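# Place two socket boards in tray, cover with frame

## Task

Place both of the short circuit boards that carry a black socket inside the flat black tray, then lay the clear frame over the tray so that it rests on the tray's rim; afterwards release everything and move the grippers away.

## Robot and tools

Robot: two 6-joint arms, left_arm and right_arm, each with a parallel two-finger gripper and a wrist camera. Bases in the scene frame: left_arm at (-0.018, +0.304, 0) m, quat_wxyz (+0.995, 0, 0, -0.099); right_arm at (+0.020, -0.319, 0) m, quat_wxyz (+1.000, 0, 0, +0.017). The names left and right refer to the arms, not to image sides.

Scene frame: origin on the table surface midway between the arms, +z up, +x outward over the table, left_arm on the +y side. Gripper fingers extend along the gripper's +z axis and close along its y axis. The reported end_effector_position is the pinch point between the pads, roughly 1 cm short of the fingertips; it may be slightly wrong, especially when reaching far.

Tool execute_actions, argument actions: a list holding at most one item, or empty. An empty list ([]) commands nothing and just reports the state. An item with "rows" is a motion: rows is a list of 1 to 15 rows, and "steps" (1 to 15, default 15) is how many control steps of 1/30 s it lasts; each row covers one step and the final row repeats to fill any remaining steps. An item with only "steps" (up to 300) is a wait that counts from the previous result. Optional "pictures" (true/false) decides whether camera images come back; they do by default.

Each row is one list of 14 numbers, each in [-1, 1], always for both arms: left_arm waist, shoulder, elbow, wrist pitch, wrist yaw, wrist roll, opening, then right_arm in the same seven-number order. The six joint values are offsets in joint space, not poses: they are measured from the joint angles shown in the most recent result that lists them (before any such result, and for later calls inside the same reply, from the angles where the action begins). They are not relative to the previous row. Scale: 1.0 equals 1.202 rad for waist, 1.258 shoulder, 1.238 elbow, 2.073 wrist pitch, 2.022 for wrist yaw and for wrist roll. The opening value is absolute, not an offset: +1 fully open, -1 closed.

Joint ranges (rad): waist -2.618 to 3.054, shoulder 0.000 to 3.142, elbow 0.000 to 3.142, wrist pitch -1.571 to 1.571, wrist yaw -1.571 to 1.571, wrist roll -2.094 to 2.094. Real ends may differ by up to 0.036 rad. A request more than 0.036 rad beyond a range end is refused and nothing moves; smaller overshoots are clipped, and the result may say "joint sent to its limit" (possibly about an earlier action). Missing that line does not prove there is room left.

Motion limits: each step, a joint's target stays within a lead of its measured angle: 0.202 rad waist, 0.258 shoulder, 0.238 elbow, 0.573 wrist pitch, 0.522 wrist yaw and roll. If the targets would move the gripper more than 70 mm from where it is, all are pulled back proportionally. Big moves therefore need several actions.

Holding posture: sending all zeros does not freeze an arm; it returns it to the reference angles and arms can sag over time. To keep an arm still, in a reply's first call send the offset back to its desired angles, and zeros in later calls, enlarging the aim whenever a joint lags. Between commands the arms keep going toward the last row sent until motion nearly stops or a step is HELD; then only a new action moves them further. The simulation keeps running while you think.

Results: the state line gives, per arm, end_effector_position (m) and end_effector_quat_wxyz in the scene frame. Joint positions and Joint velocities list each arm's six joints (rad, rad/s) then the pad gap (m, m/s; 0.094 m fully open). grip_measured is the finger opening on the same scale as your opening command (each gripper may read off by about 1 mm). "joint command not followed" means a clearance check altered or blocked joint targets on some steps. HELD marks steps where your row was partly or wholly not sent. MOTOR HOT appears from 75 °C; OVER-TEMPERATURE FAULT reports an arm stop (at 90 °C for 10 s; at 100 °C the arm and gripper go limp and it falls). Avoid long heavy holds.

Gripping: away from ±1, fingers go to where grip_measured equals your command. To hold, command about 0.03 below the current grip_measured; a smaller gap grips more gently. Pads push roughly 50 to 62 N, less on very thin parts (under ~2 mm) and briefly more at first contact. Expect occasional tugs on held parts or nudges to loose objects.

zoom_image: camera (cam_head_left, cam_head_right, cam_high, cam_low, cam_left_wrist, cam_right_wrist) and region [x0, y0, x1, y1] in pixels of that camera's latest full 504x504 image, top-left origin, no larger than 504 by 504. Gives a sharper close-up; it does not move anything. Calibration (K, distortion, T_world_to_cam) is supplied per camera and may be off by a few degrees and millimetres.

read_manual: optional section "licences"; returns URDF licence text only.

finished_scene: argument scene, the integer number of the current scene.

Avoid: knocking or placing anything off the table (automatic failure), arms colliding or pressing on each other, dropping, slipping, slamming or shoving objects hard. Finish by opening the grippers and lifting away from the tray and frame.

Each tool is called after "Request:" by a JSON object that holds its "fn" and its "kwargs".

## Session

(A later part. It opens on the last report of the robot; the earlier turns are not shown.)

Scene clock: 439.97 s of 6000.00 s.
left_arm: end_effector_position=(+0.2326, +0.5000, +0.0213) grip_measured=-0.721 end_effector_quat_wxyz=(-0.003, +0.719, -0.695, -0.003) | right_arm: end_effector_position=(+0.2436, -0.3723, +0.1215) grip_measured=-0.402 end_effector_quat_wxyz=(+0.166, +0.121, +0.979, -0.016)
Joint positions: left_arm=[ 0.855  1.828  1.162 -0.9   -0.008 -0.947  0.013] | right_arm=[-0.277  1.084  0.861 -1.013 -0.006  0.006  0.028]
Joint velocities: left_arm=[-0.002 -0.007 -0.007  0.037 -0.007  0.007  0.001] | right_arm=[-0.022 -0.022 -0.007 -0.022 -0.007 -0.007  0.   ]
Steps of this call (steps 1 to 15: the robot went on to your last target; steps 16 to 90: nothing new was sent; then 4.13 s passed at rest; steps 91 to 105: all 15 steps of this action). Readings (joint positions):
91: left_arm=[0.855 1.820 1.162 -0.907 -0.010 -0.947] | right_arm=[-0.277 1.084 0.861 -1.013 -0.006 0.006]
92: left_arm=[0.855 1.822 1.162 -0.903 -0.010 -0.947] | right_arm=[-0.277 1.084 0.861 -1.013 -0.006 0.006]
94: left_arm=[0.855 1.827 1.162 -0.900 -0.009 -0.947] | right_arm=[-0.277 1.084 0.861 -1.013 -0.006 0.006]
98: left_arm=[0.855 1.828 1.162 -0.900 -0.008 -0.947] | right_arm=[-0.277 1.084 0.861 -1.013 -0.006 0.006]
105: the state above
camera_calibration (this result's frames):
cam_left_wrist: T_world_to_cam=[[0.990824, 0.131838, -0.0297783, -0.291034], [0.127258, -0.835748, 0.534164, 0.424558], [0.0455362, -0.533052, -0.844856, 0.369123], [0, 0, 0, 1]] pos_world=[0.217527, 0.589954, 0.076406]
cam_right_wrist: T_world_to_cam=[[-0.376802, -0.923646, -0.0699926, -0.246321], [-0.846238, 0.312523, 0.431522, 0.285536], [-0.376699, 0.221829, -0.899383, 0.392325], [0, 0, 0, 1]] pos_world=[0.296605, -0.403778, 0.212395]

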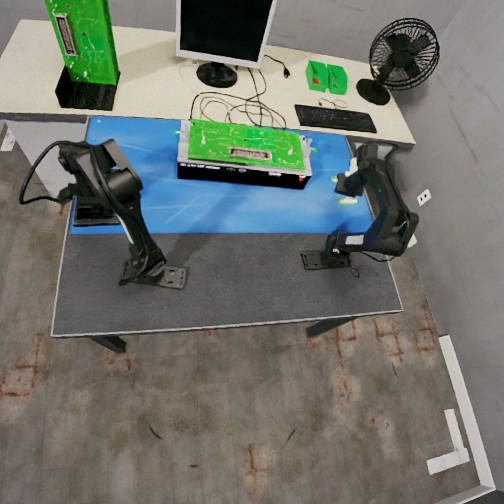

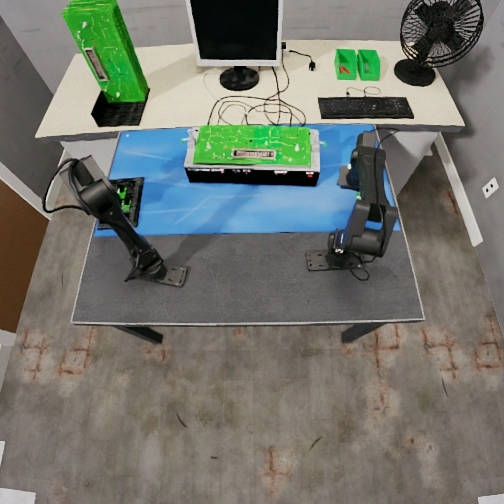

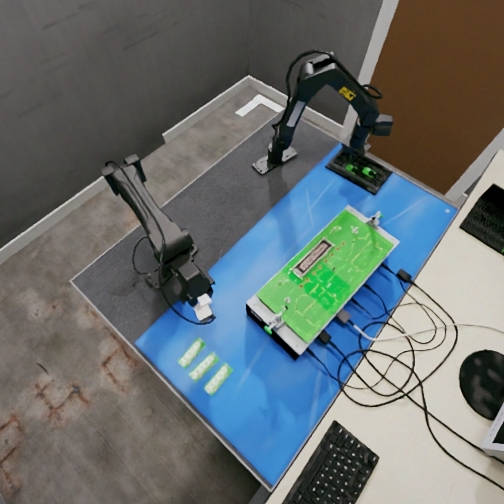

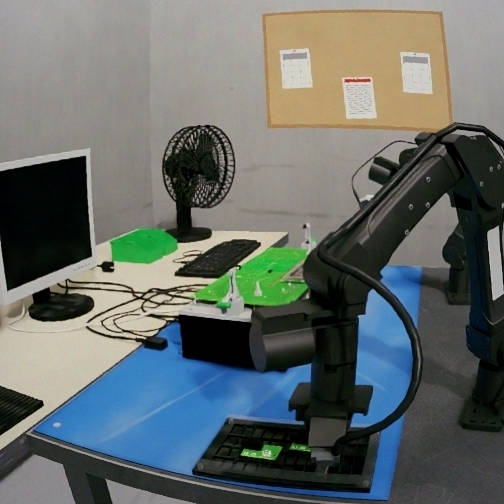

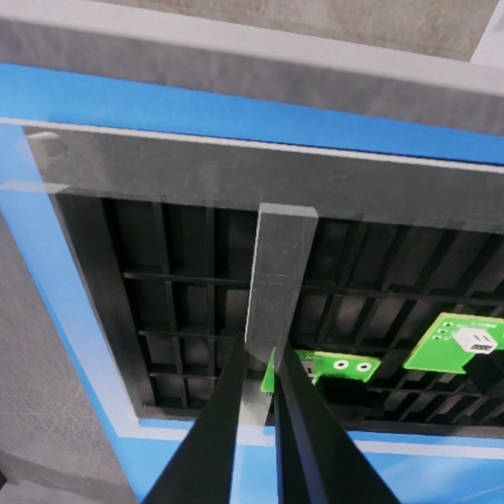

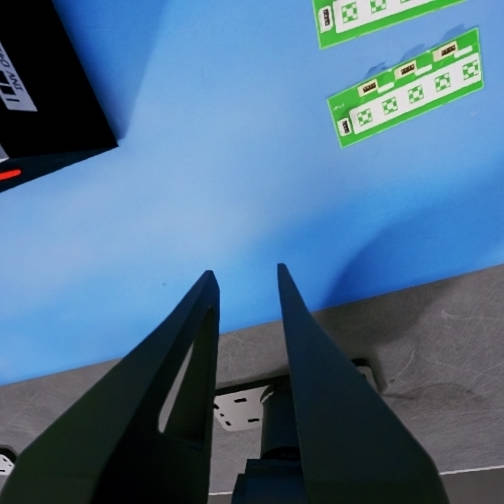

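Contact. Release.

Request:
{"fn": "execute_actions", "kwargs": {"actions": [{"rows":[[0,0,0,0,0,0,-0.62,0,0,0,0,0,0,-0.4],[0,0,0,0,0,0,-0.62,0,0,0,0,0,0,-0.4],[0,0,0,0,0,0,-0.62,0,0,0,0,0,0,-0.4],[0,0,0,0,0,0,-0.62,0,0,0,0,0,0,-0.4],[0,0,0,0,0,0,-0.62,0,0,0,0,0,0,-0.4],[0,0,0,0,0,0,-0.62,0,0,0,0,0,0,-0.4],[0,-0.025,0.025,-0.02,0,0,-0.62,0,0,0,0,0,0,-0.4],[0,-0.025,0.025,-0.02,0,0,-0.62,0,0,0,0,0,0,-0.4],[0,-0.025,0.025,-0.02,0,0,-0.62,0,0,0,0,0,0,-0.4],[0,-0.06,0.06,-0.05,0,0,-0.62,0,0,0,0,0,0,-0.4]],"steps":15}], "pictures": false}}

Request:
{"fn": "execute_actions", "kwargs": {"actions": [{"rows":[[-0.3,-0.5,-0.2,-0.1,0,0,-0.62,0,0,0,0,0,0,-0.4]],"steps":15}]}}

Request:
{"fn": "zoom_image", "kwargs": {"camera": "cam_low", "region": [170,380,420,504]}}

Scene clock: 449.60 s of 6000.00 s.
left_arm: end_effector_position=(+0.2355, +0.5022, +0.0472) grip_measured=-0.622 end_effector_quat_wxyz=(-0.016, +0.719, -0.695, -0.001) | right_arm: end_effector_position=(+0.2436, -0.3723, +0.1215) grip_measured=-0.402 end_effector_quat_wxyz=(+0.166, +0.121, +0.979, -0.016)
Joint positions: left_arm=[ 0.855  1.78   1.212 -0.97  -0.007 -0.947  0.018] | right_arm=[-0.277  1.084  0.861 -1.013 -0.006  0.006  0.028]
Joint velocities: left_arm=[-0.002 -0.212  0.125 -0.037 -0.007 -0.022  0.   ] | right_arm=[ 0.007 -0.002 -0.012 -0.022 -0.022  0.022 -0.   ]
Steps of this call (steps 1 to 15: the robot went on to your last target; steps 16 to 90: nothing new was sent; then 6.13 s passed at rest; steps 91 to 105: all 15 steps of this action). Readings (joint positions):
91: left_arm=[0.855 1.828 1.162 -0.900 -0.008 -0.947] | right_arm=[-0.277 1.084 0.861 -1.013 -0.006 0.006]
92: left_arm=[0.855 1.828 1.162 -0.900 -0.008 -0.947] | right_arm=[-0.277 1.084 0.861 -1.013 -0.006 0.006]
94: left_arm=[0.855 1.828 1.162 -0.900 -0.008 -0.947] | right_arm=[-0.277 1.084 0.861 -1.013 -0.006 0.006]
98: left_arm=[0.855 1.828 1.164 -0.908 -0.008 -0.947] | right_arm=[-0.277 1.084 0.861 -1.013 -0.006 0.006]
105: the state above

Scene clock: 450.10 s of 6000.00 s.
left_arm: end_effector_position=(+0.1926, +0.3663, +0.1333) grip_measured=-0.622 end_effector_quat_wxyz=(+0.110, -0.575, +0.810, -0.041) | right_arm: end_effector_position=(+0.2436, -0.3723, +0.1215) grip_measured=-0.402 end_effector_quat_wxyz=(+0.166, +0.121, +0.979, -0.016)
Joint positions: left_arm=[ 0.485  1.14   0.965 -1.161  0.005 -0.947  0.018] | right_arm=[-0.277  1.084  0.861 -1.013 -0.006  0.006  0.028]
Joint velocities: left_arm=[ 0.002  0.081 -0.002 -0.037 -0.066  0.007 -0.001] | right_arm=[ 0.007 -0.002 -0.002  0.051  0.007  0.007 -0.001]
Steps of this call (steps 1 to 15: all 15 steps of this action). Readings (joint positions):
1: left_arm=[0.843 1.756 1.191 -0.961 -0.012 -0.947] | right_arm=[-0.277 1.084 0.861 -1.013 -0.006 0.006]
2: left_arm=[0.818 1.715 1.147 -0.963 -0.016 -0.947] | right_arm=[-0.277 1.084 0.861 -1.013 -0.006 0.006]
4: left_arm=[0.727 1.613 1.056 -1.011 -0.015 -0.947] | right_arm=[-0.277 1.084 0.861 -1.013 -0.006 0.006]
8: left_arm=[0.504 1.335 0.961 -1.108 0.003 -0.947] | right_arm=[-0.277 1.084 0.861 -1.013 -0.006 0.006]
15: the state above
camera_calibration (this result's frames):
cam_left_wrist: T_world_to_cam=[[0.95481, -0.24005, 0.175253, -0.114612], [-0.293862, -0.850804, 0.435636, 0.357858], [0.0445314, -0.467449, -0.882898, 0.375597], [0, 0, 0, 1]] pos_world=[0.197867, 0.452527, 0.195804]
cam_right_wrist: T_world_to_cam=[[-0.376802, -0.923646, -0.0699926, -0.246321], [-0.846238, 0.312523, 0.431522, 0.285536], [-0.376699, 0.221829, -0.899383, 0.392325], [0, 0, 0, 1]] pos_world=[0.296605, -0.403778, 0.212395]

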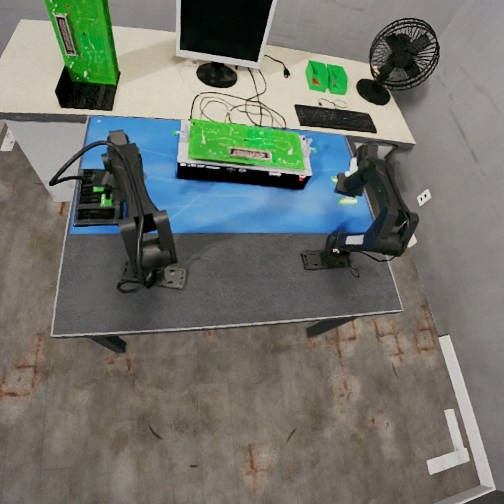

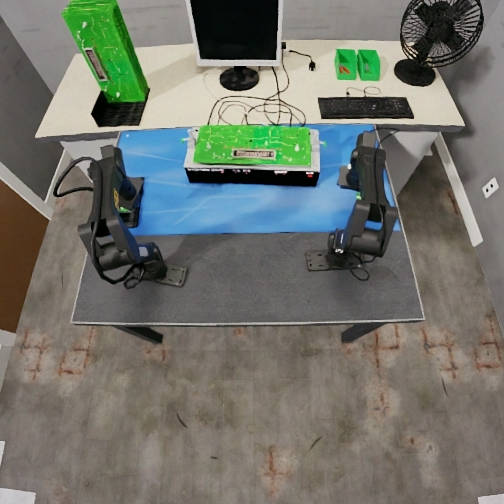

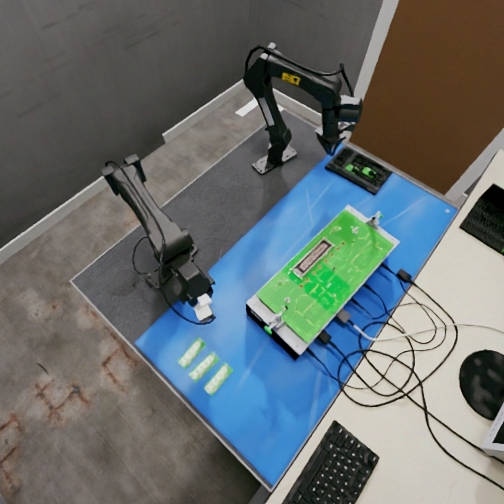

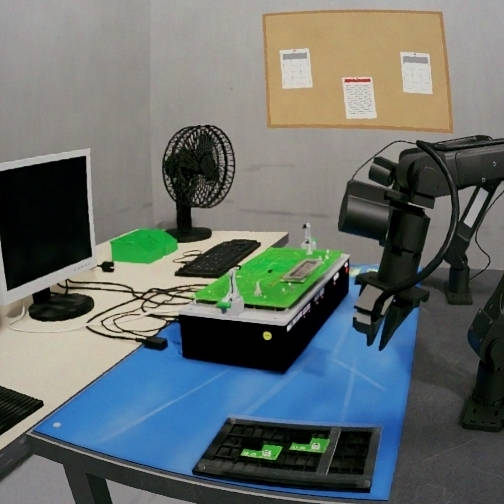

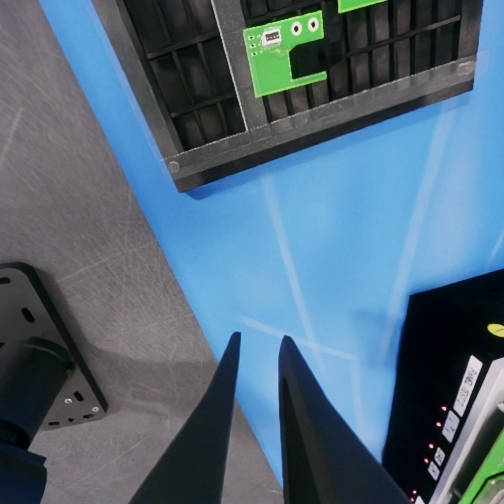

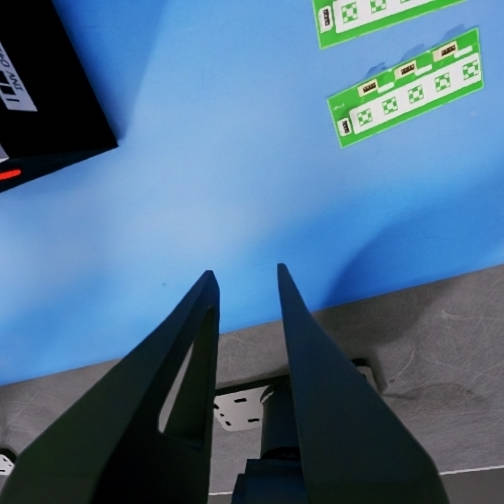

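Region (170, 380, 420, 504) of cam_low's 504x504 image, scaled by 2.016, with more detail than that image has; it fills the top 250 rows of this view, and the rest is white.

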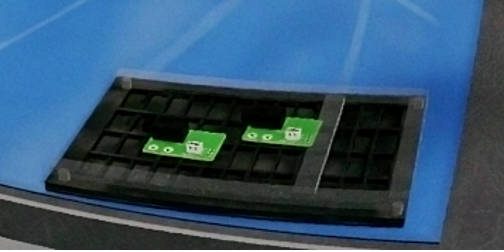

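Request:
{"fn": "execute_actions", "kwargs": {"actions": [{"rows":[[-0.6,0,0,0,0,0,-0.62,0,0,0,0,0,0,-0.4]],"steps":15}], "pictures": false}}

Request:
{"fn": "finished_scene", "kwargs": {"scene": 1}}

Scene clock: 453.03 s of 6000.00 s.
left_arm: end_effector_position=(+0.1808, +0.2102, +0.1329) grip_measured=-0.622 end_effector_quat_wxyz=(+0.084, -0.252, +0.961, -0.081) | right_arm: end_effector_position=(+0.2436, -0.3723, +0.1215) grip_measured=-0.402 end_effector_quat_wxyz=(+0.166, +0.121, +0.979, -0.016)
Joint positions: left_arm=[-0.235  1.143  0.965 -1.16   0.017 -0.948  0.018] | right_arm=[-0.277  1.084  0.861 -1.013 -0.006  0.006  0.028]
Joint velocities: left_arm=[-0.012  0.002 -0.007  0.051 -0.066  0.022  0.   ] | right_arm=[-0.002 -0.002 -0.002 -0.051  0.022 -0.037 -0.001]
Steps of this call (steps 1 to 15: the robot went on to your last target; steps 16 to 73: nothing new was sent; steps 74 to 88: all 15 steps of this action). Readings (joint positions):
74: left_arm=[0.456 1.143 0.965 -1.168 -0.008 -0.948] | right_arm=[-0.277 1.084 0.861 -1.013 -0.006 0.006]
75: left_arm=[0.390 1.143 0.965 -1.167 -0.009 -0.948] | right_arm=[-0.277 1.084 0.861 -1.013 -0.006 0.006]
77: left_arm=[0.239 1.143 0.965 -1.163 -0.004 -0.948] | right_arm=[-0.277 1.084 0.861 -1.013 -0.006 0.006]
81: left_arm=[-0.062 1.143 0.965 -1.160 0.003 -0.948] | right_arm=[-0.277 1.084 0.861 -1.013 -0.006 0.006]
88: the state above

The scene is finished: the task was done.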